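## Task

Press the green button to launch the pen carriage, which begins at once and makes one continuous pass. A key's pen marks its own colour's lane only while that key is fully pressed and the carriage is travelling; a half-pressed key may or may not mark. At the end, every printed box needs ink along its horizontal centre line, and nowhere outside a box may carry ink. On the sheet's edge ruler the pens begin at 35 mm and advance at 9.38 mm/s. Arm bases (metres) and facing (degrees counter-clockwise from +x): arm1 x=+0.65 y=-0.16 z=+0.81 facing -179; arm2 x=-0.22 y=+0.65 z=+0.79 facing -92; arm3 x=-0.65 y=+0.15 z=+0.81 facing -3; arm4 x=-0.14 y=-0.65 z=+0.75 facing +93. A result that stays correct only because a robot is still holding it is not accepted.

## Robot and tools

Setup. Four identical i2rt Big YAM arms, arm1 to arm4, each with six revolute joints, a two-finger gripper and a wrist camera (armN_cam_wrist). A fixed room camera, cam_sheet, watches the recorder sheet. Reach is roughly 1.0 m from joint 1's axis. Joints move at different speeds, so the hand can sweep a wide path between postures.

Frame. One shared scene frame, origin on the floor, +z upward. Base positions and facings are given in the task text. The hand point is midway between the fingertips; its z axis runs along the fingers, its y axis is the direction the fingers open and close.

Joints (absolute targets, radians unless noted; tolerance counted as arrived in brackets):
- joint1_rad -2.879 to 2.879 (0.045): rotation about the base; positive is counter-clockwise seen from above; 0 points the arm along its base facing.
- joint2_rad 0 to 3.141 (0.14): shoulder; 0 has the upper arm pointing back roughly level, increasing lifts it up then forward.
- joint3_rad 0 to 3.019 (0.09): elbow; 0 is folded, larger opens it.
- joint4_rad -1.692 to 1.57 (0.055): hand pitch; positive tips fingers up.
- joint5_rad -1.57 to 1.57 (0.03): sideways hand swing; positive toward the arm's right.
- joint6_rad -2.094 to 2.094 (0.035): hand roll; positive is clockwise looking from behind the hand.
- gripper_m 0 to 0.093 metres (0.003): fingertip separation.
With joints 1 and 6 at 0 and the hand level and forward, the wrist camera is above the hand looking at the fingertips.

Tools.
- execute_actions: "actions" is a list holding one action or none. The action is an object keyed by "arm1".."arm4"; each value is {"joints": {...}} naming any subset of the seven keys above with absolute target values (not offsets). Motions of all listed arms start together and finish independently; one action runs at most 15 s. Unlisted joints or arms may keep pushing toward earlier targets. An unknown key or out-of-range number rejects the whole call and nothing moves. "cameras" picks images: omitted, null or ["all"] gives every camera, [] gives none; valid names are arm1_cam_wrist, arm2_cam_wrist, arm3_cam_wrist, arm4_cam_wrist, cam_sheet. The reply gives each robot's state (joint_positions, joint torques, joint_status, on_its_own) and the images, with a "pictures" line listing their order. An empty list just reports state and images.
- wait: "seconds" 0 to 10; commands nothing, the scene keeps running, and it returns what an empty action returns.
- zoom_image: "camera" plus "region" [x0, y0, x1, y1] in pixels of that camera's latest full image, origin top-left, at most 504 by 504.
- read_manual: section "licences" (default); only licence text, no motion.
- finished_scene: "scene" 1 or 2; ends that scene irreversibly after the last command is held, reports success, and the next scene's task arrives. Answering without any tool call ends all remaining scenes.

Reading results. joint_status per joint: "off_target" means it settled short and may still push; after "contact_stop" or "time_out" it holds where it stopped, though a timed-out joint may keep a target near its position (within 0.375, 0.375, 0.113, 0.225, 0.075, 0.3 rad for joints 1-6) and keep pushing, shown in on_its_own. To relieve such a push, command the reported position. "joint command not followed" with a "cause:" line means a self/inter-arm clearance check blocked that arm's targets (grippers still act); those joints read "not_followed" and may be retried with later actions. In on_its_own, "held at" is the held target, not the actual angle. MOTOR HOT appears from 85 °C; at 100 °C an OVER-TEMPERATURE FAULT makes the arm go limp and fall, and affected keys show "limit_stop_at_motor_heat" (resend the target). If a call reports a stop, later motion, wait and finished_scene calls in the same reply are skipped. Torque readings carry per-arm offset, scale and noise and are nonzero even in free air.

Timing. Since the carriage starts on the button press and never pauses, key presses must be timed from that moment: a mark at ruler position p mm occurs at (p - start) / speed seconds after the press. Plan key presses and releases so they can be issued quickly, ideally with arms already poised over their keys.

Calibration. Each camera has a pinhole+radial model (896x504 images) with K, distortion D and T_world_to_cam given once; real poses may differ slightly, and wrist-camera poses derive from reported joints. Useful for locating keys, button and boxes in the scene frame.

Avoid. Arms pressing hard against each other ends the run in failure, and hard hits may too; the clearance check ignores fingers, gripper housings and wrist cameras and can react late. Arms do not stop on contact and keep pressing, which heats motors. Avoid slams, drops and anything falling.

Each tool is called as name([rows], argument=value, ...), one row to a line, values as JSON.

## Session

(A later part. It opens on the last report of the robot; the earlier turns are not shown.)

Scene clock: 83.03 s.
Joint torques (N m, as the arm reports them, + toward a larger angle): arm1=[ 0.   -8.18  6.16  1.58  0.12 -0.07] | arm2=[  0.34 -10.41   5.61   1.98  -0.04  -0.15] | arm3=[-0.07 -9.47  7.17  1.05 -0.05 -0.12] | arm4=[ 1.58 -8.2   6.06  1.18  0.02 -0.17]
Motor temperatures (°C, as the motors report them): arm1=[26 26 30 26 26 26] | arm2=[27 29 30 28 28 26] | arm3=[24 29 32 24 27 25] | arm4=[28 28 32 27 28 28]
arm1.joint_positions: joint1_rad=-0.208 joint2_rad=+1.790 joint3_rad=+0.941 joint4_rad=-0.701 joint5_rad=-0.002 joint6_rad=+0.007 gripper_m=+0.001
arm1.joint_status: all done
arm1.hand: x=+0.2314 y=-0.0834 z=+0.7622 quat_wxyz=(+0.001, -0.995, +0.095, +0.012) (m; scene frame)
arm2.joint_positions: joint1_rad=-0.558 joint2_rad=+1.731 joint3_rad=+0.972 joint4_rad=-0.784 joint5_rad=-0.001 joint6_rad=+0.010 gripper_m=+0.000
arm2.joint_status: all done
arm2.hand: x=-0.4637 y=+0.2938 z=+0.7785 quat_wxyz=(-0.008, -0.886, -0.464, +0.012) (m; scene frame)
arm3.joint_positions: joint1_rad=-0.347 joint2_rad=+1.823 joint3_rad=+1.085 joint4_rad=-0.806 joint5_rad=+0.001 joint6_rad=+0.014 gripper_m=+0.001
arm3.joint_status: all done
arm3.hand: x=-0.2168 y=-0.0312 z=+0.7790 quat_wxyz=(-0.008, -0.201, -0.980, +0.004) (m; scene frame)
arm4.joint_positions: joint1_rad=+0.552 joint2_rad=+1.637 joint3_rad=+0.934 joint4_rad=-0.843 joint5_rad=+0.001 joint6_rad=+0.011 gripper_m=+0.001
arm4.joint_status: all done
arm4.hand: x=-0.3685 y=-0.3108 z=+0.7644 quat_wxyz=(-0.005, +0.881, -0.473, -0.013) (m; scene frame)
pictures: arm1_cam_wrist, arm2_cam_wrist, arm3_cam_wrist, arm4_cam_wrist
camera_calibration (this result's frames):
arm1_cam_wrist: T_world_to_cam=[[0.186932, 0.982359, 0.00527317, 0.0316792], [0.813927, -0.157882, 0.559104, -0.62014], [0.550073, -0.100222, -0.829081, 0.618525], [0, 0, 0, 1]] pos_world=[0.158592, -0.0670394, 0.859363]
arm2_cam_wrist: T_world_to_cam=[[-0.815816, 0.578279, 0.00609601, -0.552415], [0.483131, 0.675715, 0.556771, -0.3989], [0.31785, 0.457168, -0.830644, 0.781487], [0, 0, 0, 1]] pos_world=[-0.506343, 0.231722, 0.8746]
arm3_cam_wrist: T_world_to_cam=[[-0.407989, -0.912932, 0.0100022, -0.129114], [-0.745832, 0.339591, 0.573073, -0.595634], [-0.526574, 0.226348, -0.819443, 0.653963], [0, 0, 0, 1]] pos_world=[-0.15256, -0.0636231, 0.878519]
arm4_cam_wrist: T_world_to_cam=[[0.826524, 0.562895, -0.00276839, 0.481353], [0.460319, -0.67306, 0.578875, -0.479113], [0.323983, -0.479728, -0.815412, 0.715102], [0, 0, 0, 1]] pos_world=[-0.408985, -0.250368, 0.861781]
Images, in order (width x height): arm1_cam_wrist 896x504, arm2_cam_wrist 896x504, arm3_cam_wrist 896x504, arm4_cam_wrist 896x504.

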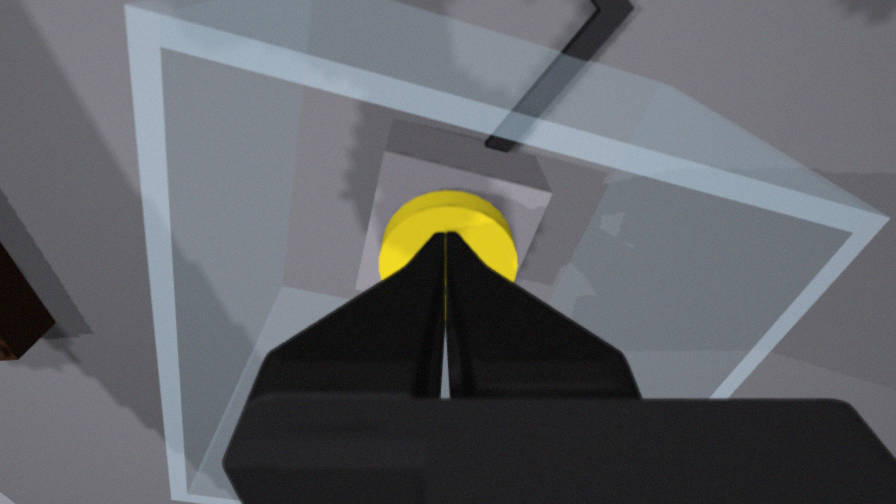

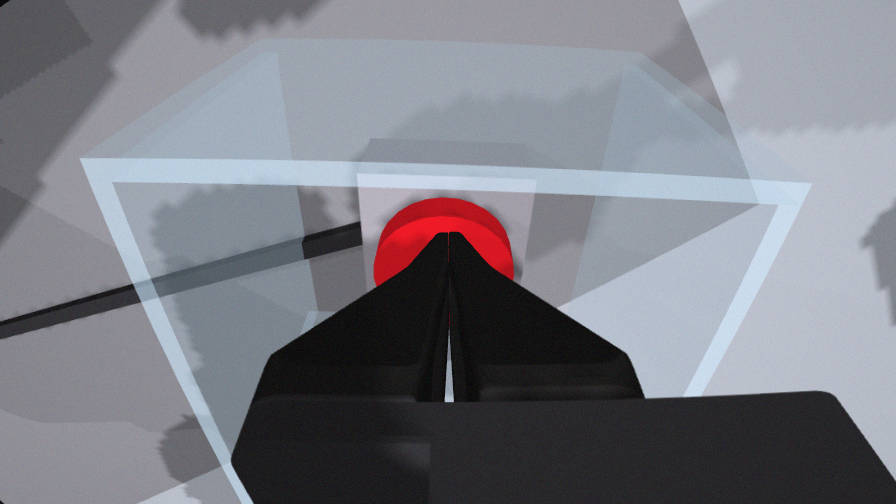

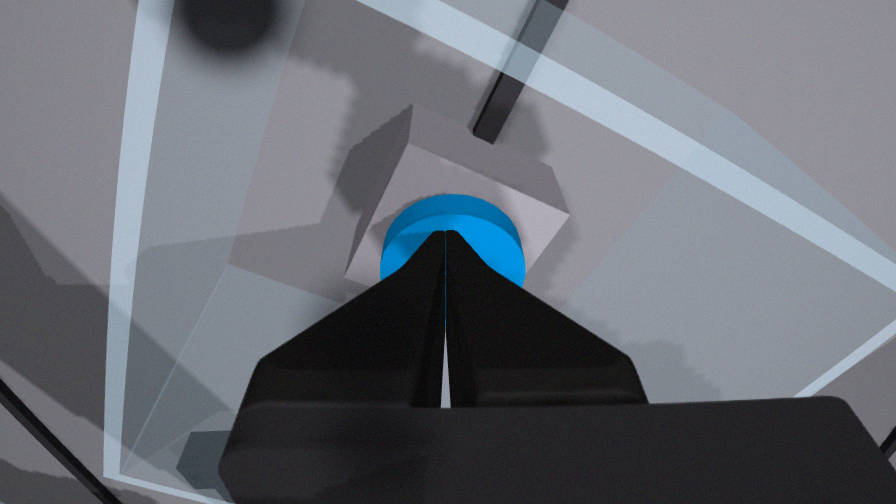

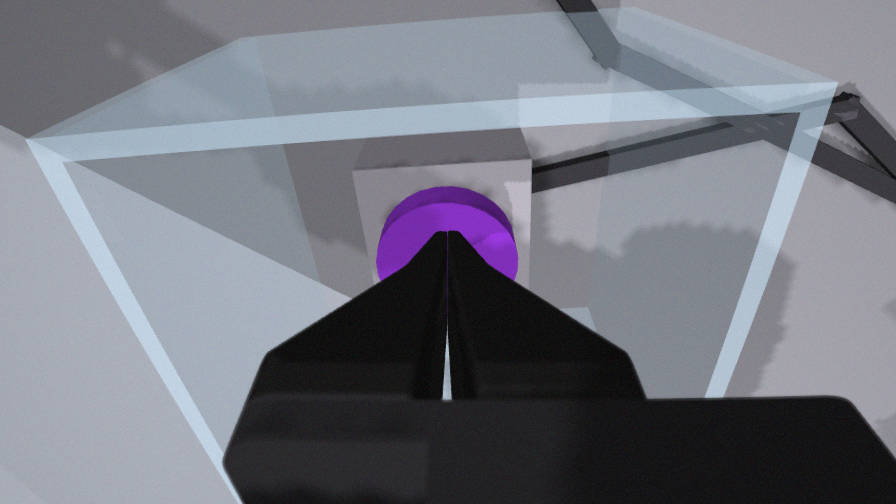

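execute_actions([
  {"arm1":{"joints":{"joint2_rad":1.886,"joint4_rad":-0.71}},"arm2":{"joints":{"joint2_rad":1.817,"joint4_rad":-0.80}},"arm3":{"joints":{"joint2_rad":1.923,"joint4_rad":-0.83}},"arm4":{"joints":{"joint2_rad":1.736,"joint4_rad":-0.86}}},
], cameras=["arm2_cam_wrist","arm4_cam_wrist"])

Scene clock: 86.90 s.
Joint torques (N m, as the arm reports them, + toward a larger angle): arm1=[-0.01 -4.57  5.95  0.54  0.11 -0.07] | arm2=[ 0.34 -6.79  5.2   0.6  -0.04 -0.15] | arm3=[ 0.33 -5.51  6.45  0.35 -0.02 -0.14] | arm4=[ 1.71 -5.36  5.25  0.7   0.02 -0.18]
Motor temperatures (°C, as the motors report them): arm1=[26 25 30 26 26 26] | arm2=[27 29 29 28 28 26] | arm3=[24 29 32 24 27 25] | arm4=[28 28 32 27 28 28]
arm1.joint_positions: joint1_rad=-0.208 joint2_rad=+1.793 joint3_rad=+0.943 joint4_rad=-0.707 joint5_rad=-0.002 joint6_rad=+0.007 gripper_m=+0.001
arm1.joint_status: all done
arm1.hand: x=+0.2319 y=-0.0835 z=+0.7617 quat_wxyz=(+0.001, -0.995, +0.095, +0.009) (m; scene frame)
arm2.joint_positions: joint1_rad=-0.558 joint2_rad=+1.737 joint3_rad=+0.977 joint4_rad=-0.795 joint5_rad=-0.001 joint6_rad=+0.010 gripper_m=+0.000
arm2.joint_status: all done
arm2.hand: x=-0.4633 y=+0.2943 z=+0.7776 quat_wxyz=(-0.006, -0.886, -0.464, +0.007) (m; scene frame)
arm3.joint_positions: joint1_rad=-0.347 joint2_rad=+1.831 joint3_rad=+1.092 joint4_rad=-0.820 joint5_rad=+0.001 joint6_rad=+0.014 gripper_m=+0.001
arm3.joint_status: all done
arm3.hand: x=-0.2176 y=-0.0309 z=+0.7777 quat_wxyz=(-0.001, -0.201, -0.980, +0.003) (m; scene frame)
arm4.joint_positions: joint1_rad=+0.552 joint2_rad=+1.647 joint3_rad=+0.944 joint4_rad=-0.860 joint5_rad=+0.001 joint6_rad=+0.011 gripper_m=+0.001
arm4.joint_status: all done
arm4.hand: x=-0.3682 y=-0.3111 z=+0.7635 quat_wxyz=(-0.001, +0.881, -0.473, -0.005) (m; scene frame)
pictures: arm2_cam_wrist, arm4_cam_wrist
camera_calibration (this result's frames):
arm2_cam_wrist: T_world_to_cam=[[-0.815869, 0.578202, 0.00632234, -0.552597], [0.479627, 0.670588, 0.565923, -0.406106], [0.322978, 0.464752, -0.824434, 0.775677], [0, 0, 0, 1]] pos_world=[-0.506594, 0.231345, 0.872812]
arm4_cam_wrist: T_world_to_cam=[[0.826504, 0.562924, -0.00277993, 0.481365], [0.454719, -0.664707, 0.592787, -0.489027], [0.331846, -0.491205, -0.805355, 0.705771], [0, 0, 0, 1]] pos_world=[-0.409688, -0.249353, 0.859623]
Images, in order (width x height): arm2_cam_wrist 896x504, arm4_cam_wrist 896x504.

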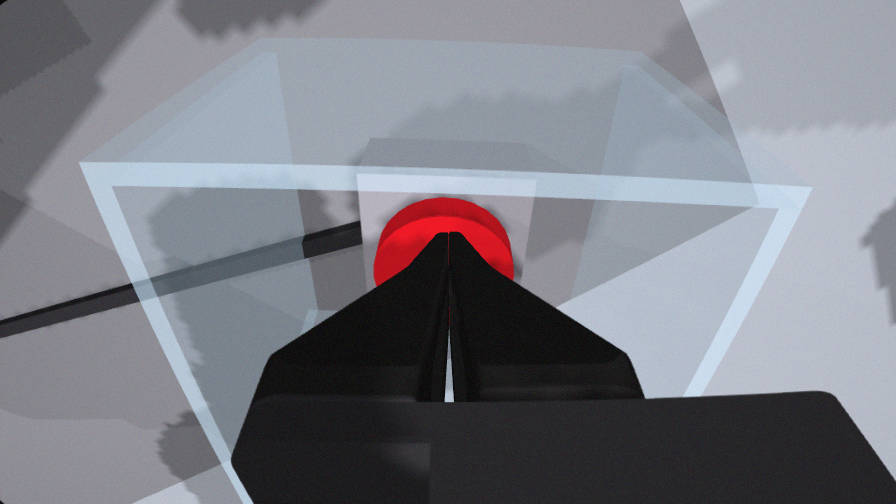

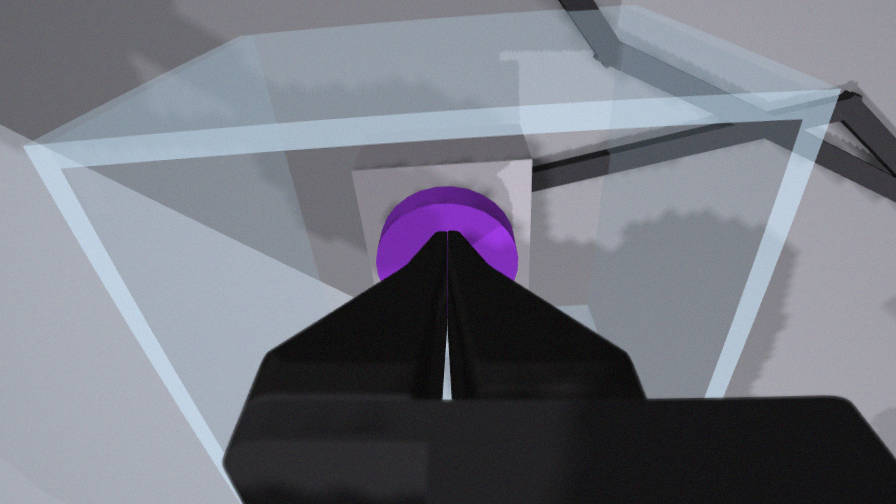

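execute_actions([
  {"arm1":{"joints":{"joint2_rad":1.72}},"arm2":{"joints":{"joint2_rad":1.665}},"arm3":{"joints":{"joint2_rad":1.62,"joint3_rad":1.22,"joint4_rad":-1.15}},"arm4":{"joints":{"joint2_rad":1.575}}},
], cameras=[])

execute_actions([
  {"arm3":{"joints":{"joint2_rad":1.1,"joint3_rad":0.875,"joint4_rad":-1.35}}},
], cameras=[])

execute_actions([
  {"arm3":{"joints":{"joint1_rad":-1.30}}},
], cameras=[])

execute_actions([
  {"arm3":{"joints":{"joint2_rad":1.37,"joint4_rad":-1.075}}},
])

Scene clock: 96.87 s.
Joint torques (N m, as the arm reports them, + toward a larger angle): arm1=[  0.01 -12.31   6.62   0.64   0.11  -0.07] | arm2=[  0.33 -14.33   5.82   0.7   -0.04  -0.15] | arm3=[ 0.   -9.43 11.52  0.17 -0.01 -0.13] | arm4=[  1.78 -11.24   6.26   0.76   0.03  -0.18]
Motor temperatures (°C, as the motors report them): arm1=[26 25 30 26 26 26] | arm2=[27 29 29 28 28 26] | arm3=[24 29 31 24 27 25] | arm4=[28 28 32 27 28 28]
arm1.joint_positions: joint1_rad=-0.208 joint2_rad=+1.730 joint3_rad=+0.942 joint4_rad=-0.707 joint5_rad=-0.002 joint6_rad=+0.007 gripper_m=+0.001
arm1.joint_status: all done
arm1.hand: x=+0.2223 y=-0.0818 z=+0.7872 quat_wxyz=(+0.004, -0.995, +0.095, +0.039) (m; scene frame)
arm2.joint_positions: joint1_rad=-0.558 joint2_rad=+1.680 joint3_rad=+0.973 joint4_rad=-0.795 joint5_rad=-0.001 joint6_rad=+0.010 gripper_m=+0.000
arm2.joint_status: all done
arm2.hand: x=-0.4665 y=+0.2897 z=+0.7999 quat_wxyz=(-0.018, -0.885, -0.464, +0.030) (m; scene frame)
arm3.joint_positions: joint1_rad=-0.347 joint2_rad=+1.595 joint3_rad=+1.197 joint4_rad=-1.138 joint5_rad=+0.001 joint6_rad=+0.014 gripper_m=+0.001
arm3.joint_status: all done
arm3.hand: x=-0.2260 y=-0.0267 z=+0.9154 quat_wxyz=(-0.012, -0.201, -0.979, +0.005) (m; scene frame)
arm4.joint_positions: joint1_rad=+0.552 joint2_rad=+1.577 joint3_rad=+0.935 joint4_rad=-0.860 joint5_rad=+0.001 joint6_rad=+0.011 gripper_m=+0.001
arm4.joint_status: all done
arm4.hand: x=-0.3700 y=-0.3083 z=+0.7882 quat_wxyz=(-0.015, +0.881, -0.472, -0.032) (m; scene frame)
pictures: none
No camera images: the call's "cameras" was empty. Leave "cameras" out to get every camera's image.

Scene clock: 98.10 s.
Joint torques (N m, as the arm reports them, + toward a larger angle): arm1=[  0.03 -12.28   6.49   0.66   0.12  -0.07] | arm2=[  0.32 -14.33   5.84   0.7   -0.04  -0.15] | arm3=[ 0.13 -4.73  9.22  0.37 -0.03 -0.11] | arm4=[  1.39 -11.29   6.29   0.74   0.03  -0.19]
Motor temperatures (°C, as the motors report them): arm1=[26 25 30 26 26 26] | arm2=[27 29 29 28 28 26] | arm3=[24 29 31 24 27 25] | arm4=[28 28 32 27 28 28]
arm1.joint_positions: joint1_rad=-0.208 joint2_rad=+1.730 joint3_rad=+0.942 joint4_rad=-0.707 joint5_rad=-0.002 joint6_rad=+0.007 gripper_m=+0.001
arm1.joint_status: not commanded
arm1.hand: x=+0.2223 y=-0.0818 z=+0.7872 quat_wxyz=(+0.004, -0.995, +0.095, +0.039) (m; scene frame)
arm2.joint_positions: joint1_rad=-0.558 joint2_rad=+1.680 joint3_rad=+0.973 joint4_rad=-0.795 joint5_rad=-0.001 joint6_rad=+0.010 gripper_m=+0.000
arm2.joint_status: not commanded
arm2.hand: x=-0.4665 y=+0.2897 z=+0.7999 quat_wxyz=(-0.018, -0.885, -0.464, +0.030) (m; scene frame)
arm3.joint_positions: joint1_rad=-0.347 joint2_rad=+1.096 joint3_rad=+0.885 joint4_rad=-1.342 joint5_rad=+0.001 joint6_rad=+0.014 gripper_m=+0.001
arm3.joint_status: all done
arm3.hand: x=-0.3852 y=+0.0391 z=+0.9759 quat_wxyz=(-0.004, -0.201, -0.980, +0.003) (m; scene frame)
arm4.joint_positions: joint1_rad=+0.552 joint2_rad=+1.577 joint3_rad=+0.935 joint4_rad=-0.860 joint5_rad=+0.001 joint6_rad=+0.011 gripper_m=+0.001
arm4.joint_status: not commanded
arm4.hand: x=-0.3700 y=-0.3083 z=+0.7882 quat_wxyz=(-0.015, +0.881, -0.472, -0.032) (m; scene frame)
pictures: none
No camera images: the call's "cameras" was empty. Leave "cameras" out to get every camera's image.

Scene clock: 99.57 s.
Joint torques (N m, as the arm reports them, + toward a larger angle): arm1=[ -0.03 -12.22   6.47   0.67   0.11  -0.07] | arm2=[  0.34 -14.36   5.85   0.7   -0.04  -0.15] | arm3=[ 0.22 -4.12  9.57  0.14  0.   -0.09] | arm4=[  1.58 -11.47   6.31   0.77   0.03  -0.18]
Motor temperatures (°C, as the motors report them): arm1=[26 25 30 26 26 26] | arm2=[27 29 29 28 28 26] | arm3=[24 29 31 24 27 25] | arm4=[28 28 32 27 28 28]
arm1.joint_positions: joint1_rad=-0.208 joint2_rad=+1.730 joint3_rad=+0.942 joint4_rad=-0.707 joint5_rad=-0.002 joint6_rad=+0.007 gripper_m=+0.001
arm1.joint_status: not commanded
arm1.hand: x=+0.2223 y=-0.0818 z=+0.7872 quat_wxyz=(+0.004, -0.995, +0.095, +0.039) (m; scene frame)
arm2.joint_positions: joint1_rad=-0.558 joint2_rad=+1.680 joint3_rad=+0.973 joint4_rad=-0.795 joint5_rad=-0.001 joint6_rad=+0.010 gripper_m=+0.000
arm2.joint_status: not commanded
arm2.hand: x=-0.4665 y=+0.2897 z=+0.7999 quat_wxyz=(-0.018, -0.885, -0.464, +0.030) (m; scene frame)
arm3.joint_positions: joint1_rad=-1.299 joint2_rad=+1.096 joint3_rad=+0.885 joint4_rad=-1.342 joint5_rad=+0.000 joint6_rad=+0.013 gripper_m=+0.001
arm3.joint_status: all done
arm3.hand: x=-0.5857 y=-0.1307 z=+0.9781 quat_wxyz=(-0.003, -0.627, -0.779, +0.009) (m; scene frame)
arm4.joint_positions: joint1_rad=+0.552 joint2_rad=+1.577 joint3_rad=+0.935 joint4_rad=-0.860 joint5_rad=+0.001 joint6_rad=+0.011 gripper_m=+0.001
arm4.joint_status: not commanded
arm4.hand: x=-0.3700 y=-0.3083 z=+0.7882 quat_wxyz=(-0.015, +0.881, -0.472, -0.032) (m; scene frame)
pictures: none
No camera images: the call's "cameras" was empty. Leave "cameras" out to get every camera's image.

Scene clock: 100.60 s.
Joint torques (N m, as the arm reports them, + toward a larger angle): arm1=[  0.   -12.26   6.49   0.65   0.12  -0.07] | arm2=[  0.33 -14.32   5.84   0.7   -0.04  -0.15] | arm3=[ 0.13 -7.69  8.65  0.91  0.03 -0.12] | arm4=[  1.61 -11.14   6.33   0.72   0.04  -0.19]
Motor temperatures (°C, as the motors report them): arm1=[26 25 30 26 26 26] | arm2=[27 29 29 28 28 26] | arm3=[24 29 31 24 27 25] | arm4=[28 28 32 27 28 28]
arm1.joint_positions: joint1_rad=-0.208 joint2_rad=+1.730 joint3_rad=+0.942 joint4_rad=-0.707 joint5_rad=-0.002 joint6_rad=+0.007 gripper_m=+0.001
arm1.joint_status: not commanded
arm1.hand: x=+0.2223 y=-0.0818 z=+0.7872 quat_wxyz=(+0.004, -0.995, +0.095, +0.039) (m; scene frame)
arm2.joint_positions: joint1_rad=-0.558 joint2_rad=+1.680 joint3_rad=+0.973 joint4_rad=-0.795 joint5_rad=-0.001 joint6_rad=+0.010 gripper_m=+0.000
arm2.joint_status: not commanded
arm2.hand: x=-0.4665 y=+0.2897 z=+0.7999 quat_wxyz=(-0.018, -0.885, -0.464, +0.030) (m; scene frame)
arm3.joint_positions: joint1_rad=-1.299 joint2_rad=+1.367 joint3_rad=+0.879 joint4_rad=-1.088 joint5_rad=+0.000 joint6_rad=+0.013 gripper_m=+0.001
arm3.joint_status: all done
arm3.hand: x=-0.5728 y=-0.1899 z=+0.8957 quat_wxyz=(+0.006, -0.627, -0.779, +0.002) (m; scene frame)
arm4.joint_positions: joint1_rad=+0.552 joint2_rad=+1.577 joint3_rad=+0.935 joint4_rad=-0.860 joint5_rad=+0.001 joint6_rad=+0.011 gripper_m=+0.001
arm4.joint_status: not commanded
arm4.hand: x=-0.3700 y=-0.3083 z=+0.7882 quat_wxyz=(-0.015, +0.881, -0.472, -0.032) (m; scene frame)
pictures: arm1_cam_wrist, arm2_cam_wrist, arm3_cam_wrist, arm4_cam_wrist, cam_sheet
camera_calibration (this result's frames):
arm1_cam_wrist: T_world_to_cam=[[0.187051, 0.982337, 0.00502063, 0.0318332], [0.843289, -0.163192, 0.512085, -0.596411], [0.50386, -0.0915524, -0.85892, 0.678853], [0, 0, 0, 1]] pos_world=[0.154946, -0.0664498, 0.888334]
arm2_cam_wrist: T_world_to_cam=[[-0.815628, 0.578553, 0.00523632, -0.551796], [0.495788, 0.694226, 0.521771, -0.378114], [0.298237, 0.428167, -0.85307, 0.81915], [0, 0, 0, 1]] pos_world=[-0.506896, 0.231007, 0.898971]
arm3_cam_wrist: T_world_to_cam=[[-0.979868, -0.19903, 0.0156836, -0.617509], [-0.151186, 0.791036, 0.592794, -0.465481], [-0.13039, 0.578488, -0.805202, 0.879087], [0, 0, 0, 1]] pos_world=[-0.560828, -0.263232, 0.993461]
arm4_cam_wrist: T_world_to_cam=[[0.826361, 0.563135, -0.00271391, 0.481274], [0.474493, -0.693674, 0.541916, -0.462526], [0.303289, -0.449106, -0.840428, 0.75766], [0, 0, 0, 1]] pos_world=[-0.40803, -0.251594, 0.888715]
Images, in order (width x height): arm1_cam_wrist 896x504, arm2_cam_wrist 896x504, arm3_cam_wrist 896x504, arm4_cam_wrist 896x504, cam_sheet 896x504.

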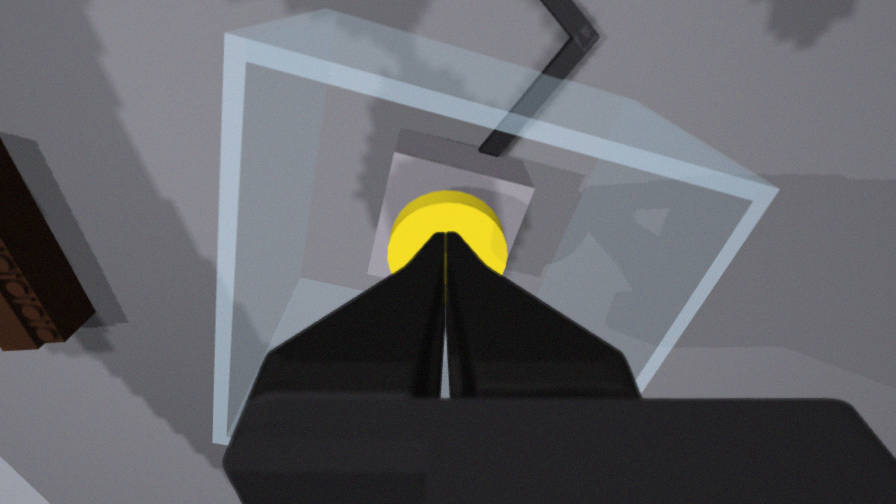

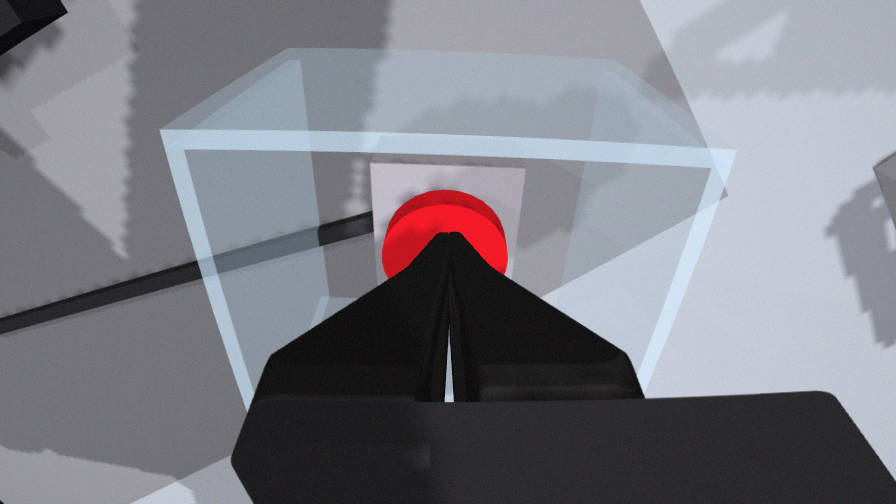

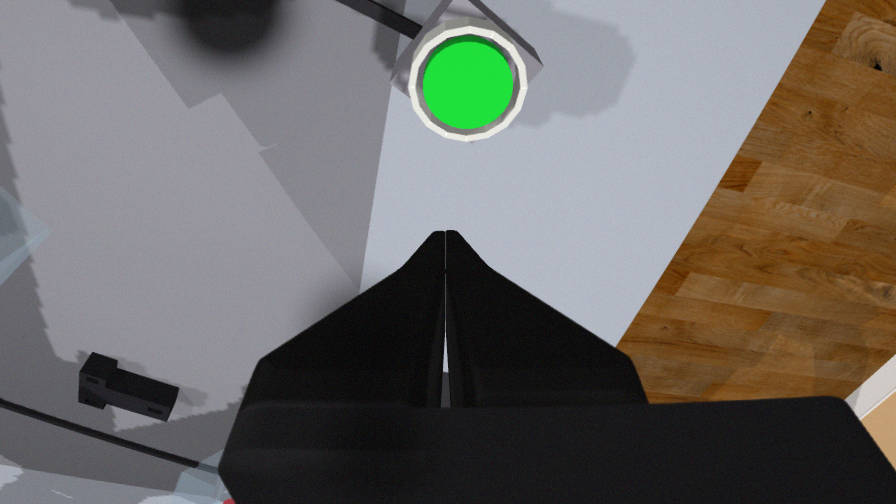

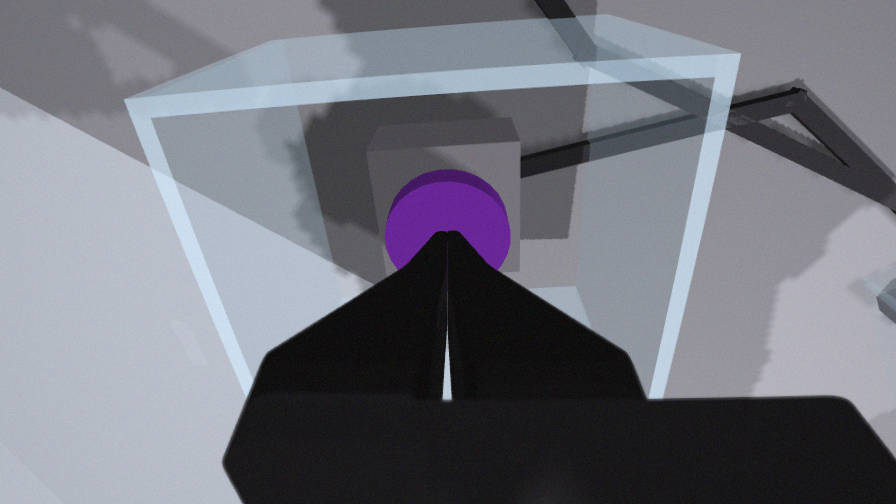

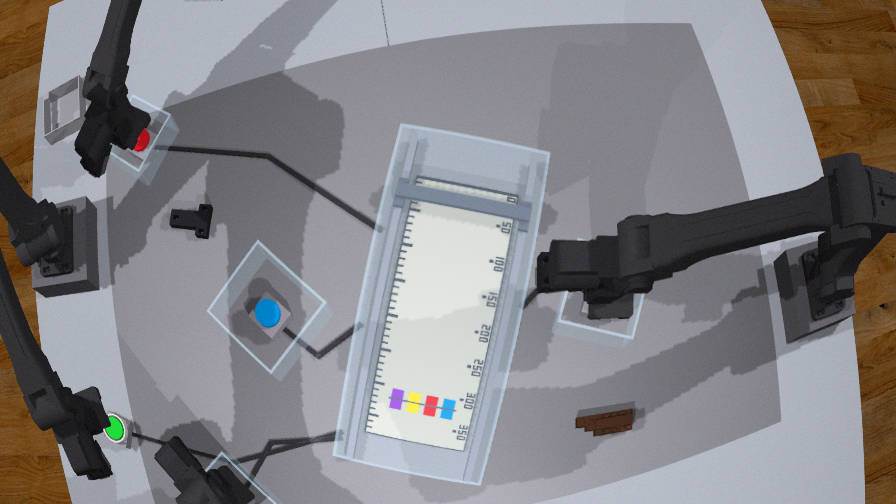

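execute_actions([
  {"arm3":{"joints":{"joint1_rad":-1.328,"joint2_rad":1.53,"joint3_rad":0.775,"joint4_rad":-0.81}},"arm1":{"joints":{"joint4_rad":-0.745}},"arm2":{"joints":{"joint4_rad":-0.84}},"arm4":{"joints":{"joint4_rad":-0.885}}},
], cameras=["arm3_cam_wrist","cam_sheet"])

zoom_image(camera="cam_sheet", region=[360, 360, 500, 460])

Scene clock: 106.70 s.
Joint torques (N m, as the arm reports them, + toward a larger angle): arm1=[  0.01 -12.16   6.46   0.26   0.11  -0.07] | arm2=[  0.3  -14.29   5.79   0.16  -0.04  -0.14] | arm3=[-0.12 -9.08  7.81  1.02  0.03 -0.11] | arm4=[  1.62 -11.21   6.28   0.42   0.04  -0.19]
Motor temperatures (°C, as the motors report them): arm1=[26 26 30 25 26 26] | arm2=[27 29 29 28 28 26] | arm3=[24 29 31 24 27 25] | arm4=[28 29 32 27 28 28]
arm1.joint_positions: joint1_rad=-0.208 joint2_rad=+1.730 joint3_rad=+0.942 joint4_rad=-0.733 joint5_rad=-0.002 joint6_rad=+0.007 gripper_m=+0.001
arm1.joint_status: all done
arm1.hand: x=+0.2287 y=-0.0830 z=+0.7868 quat_wxyz=(+0.003, -0.995, +0.095, +0.026) (m; scene frame)
arm2.joint_positions: joint1_rad=-0.558 joint2_rad=+1.680 joint3_rad=+0.973 joint4_rad=-0.824 joint5_rad=-0.001 joint6_rad=+0.010 gripper_m=+0.000
arm2.joint_status: all done
arm2.hand: x=-0.4624 y=+0.2956 z=+0.7995 quat_wxyz=(-0.011, -0.886, -0.464, +0.017) (m; scene frame)
arm3.joint_positions: joint1_rad=-1.324 joint2_rad=+1.530 joint3_rad=+0.770 joint4_rad=-0.823 joint5_rad=+0.000 joint6_rad=+0.013 gripper_m=+0.001
arm3.joint_status: all done
arm3.hand: x=-0.5822 y=-0.1926 z=+0.8084 quat_wxyz=(+0.008, -0.637, -0.771, +0.000) (m; scene frame)
arm4.joint_positions: joint1_rad=+0.552 joint2_rad=+1.577 joint3_rad=+0.935 joint4_rad=-0.878 joint5_rad=+0.001 joint6_rad=+0.011 gripper_m=+0.001
arm4.joint_status: all done
arm4.hand: x=-0.3675 y=-0.3120 z=+0.7880 quat_wxyz=(-0.011, +0.881, -0.472, -0.024) (m; scene frame)
pictures: arm3_cam_wrist, cam_sheet
camera_calibration (this result's frames):
arm3_cam_wrist: T_world_to_cam=[[-0.984626, -0.173953, 0.0158896, -0.624025], [-0.130147, 0.791249, 0.597483, -0.404534], [-0.116507, 0.586229, -0.801724, 0.815867], [0, 0, 0, 1]] pos_world=[-0.572026, -0.266748, 0.905718]
Images, in order (width x height): arm3_cam_wrist 896x504, cam_sheet 896x504.

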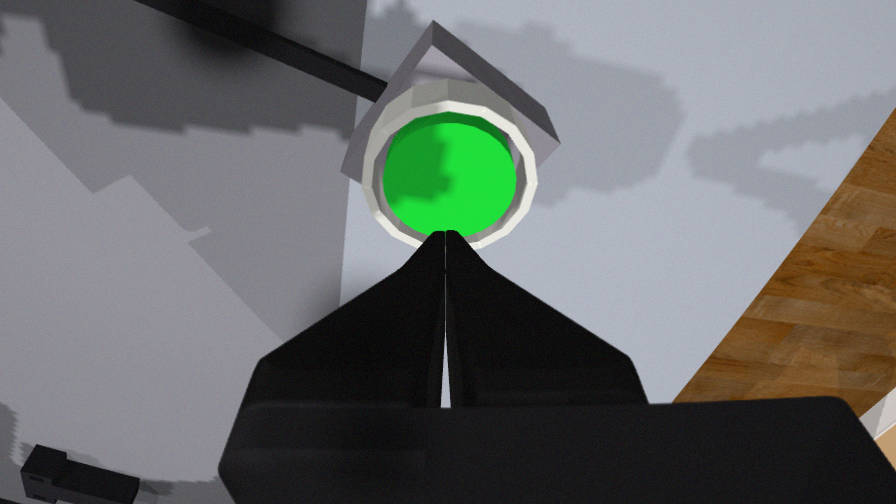

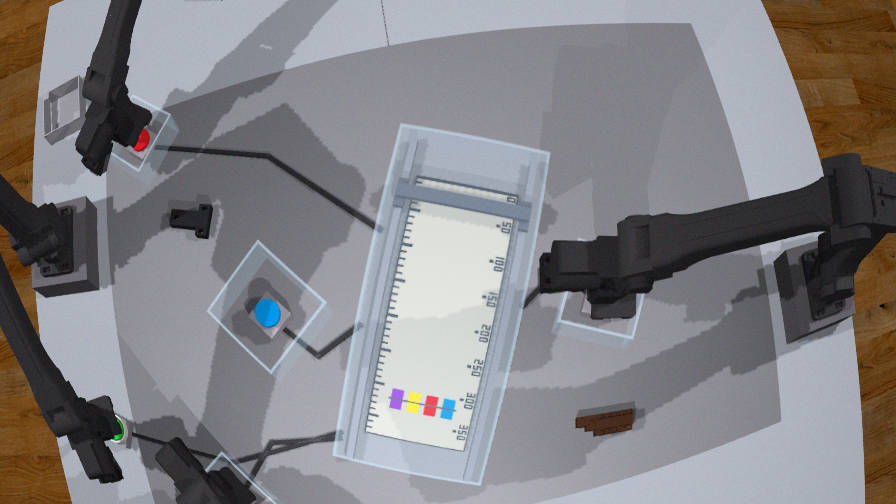

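Region (360, 360, 500, 460) of cam_sheet's 896x504 image, scaled by 3.600, with more detail than that image has; it fills the top 360 rows of this view, and the rest is white.

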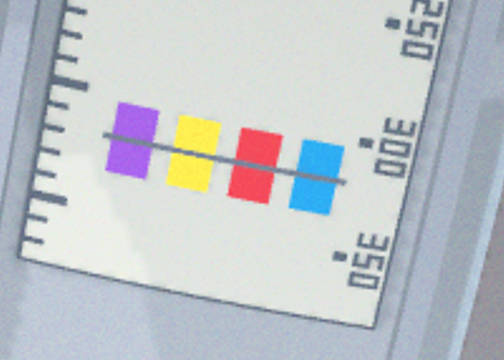

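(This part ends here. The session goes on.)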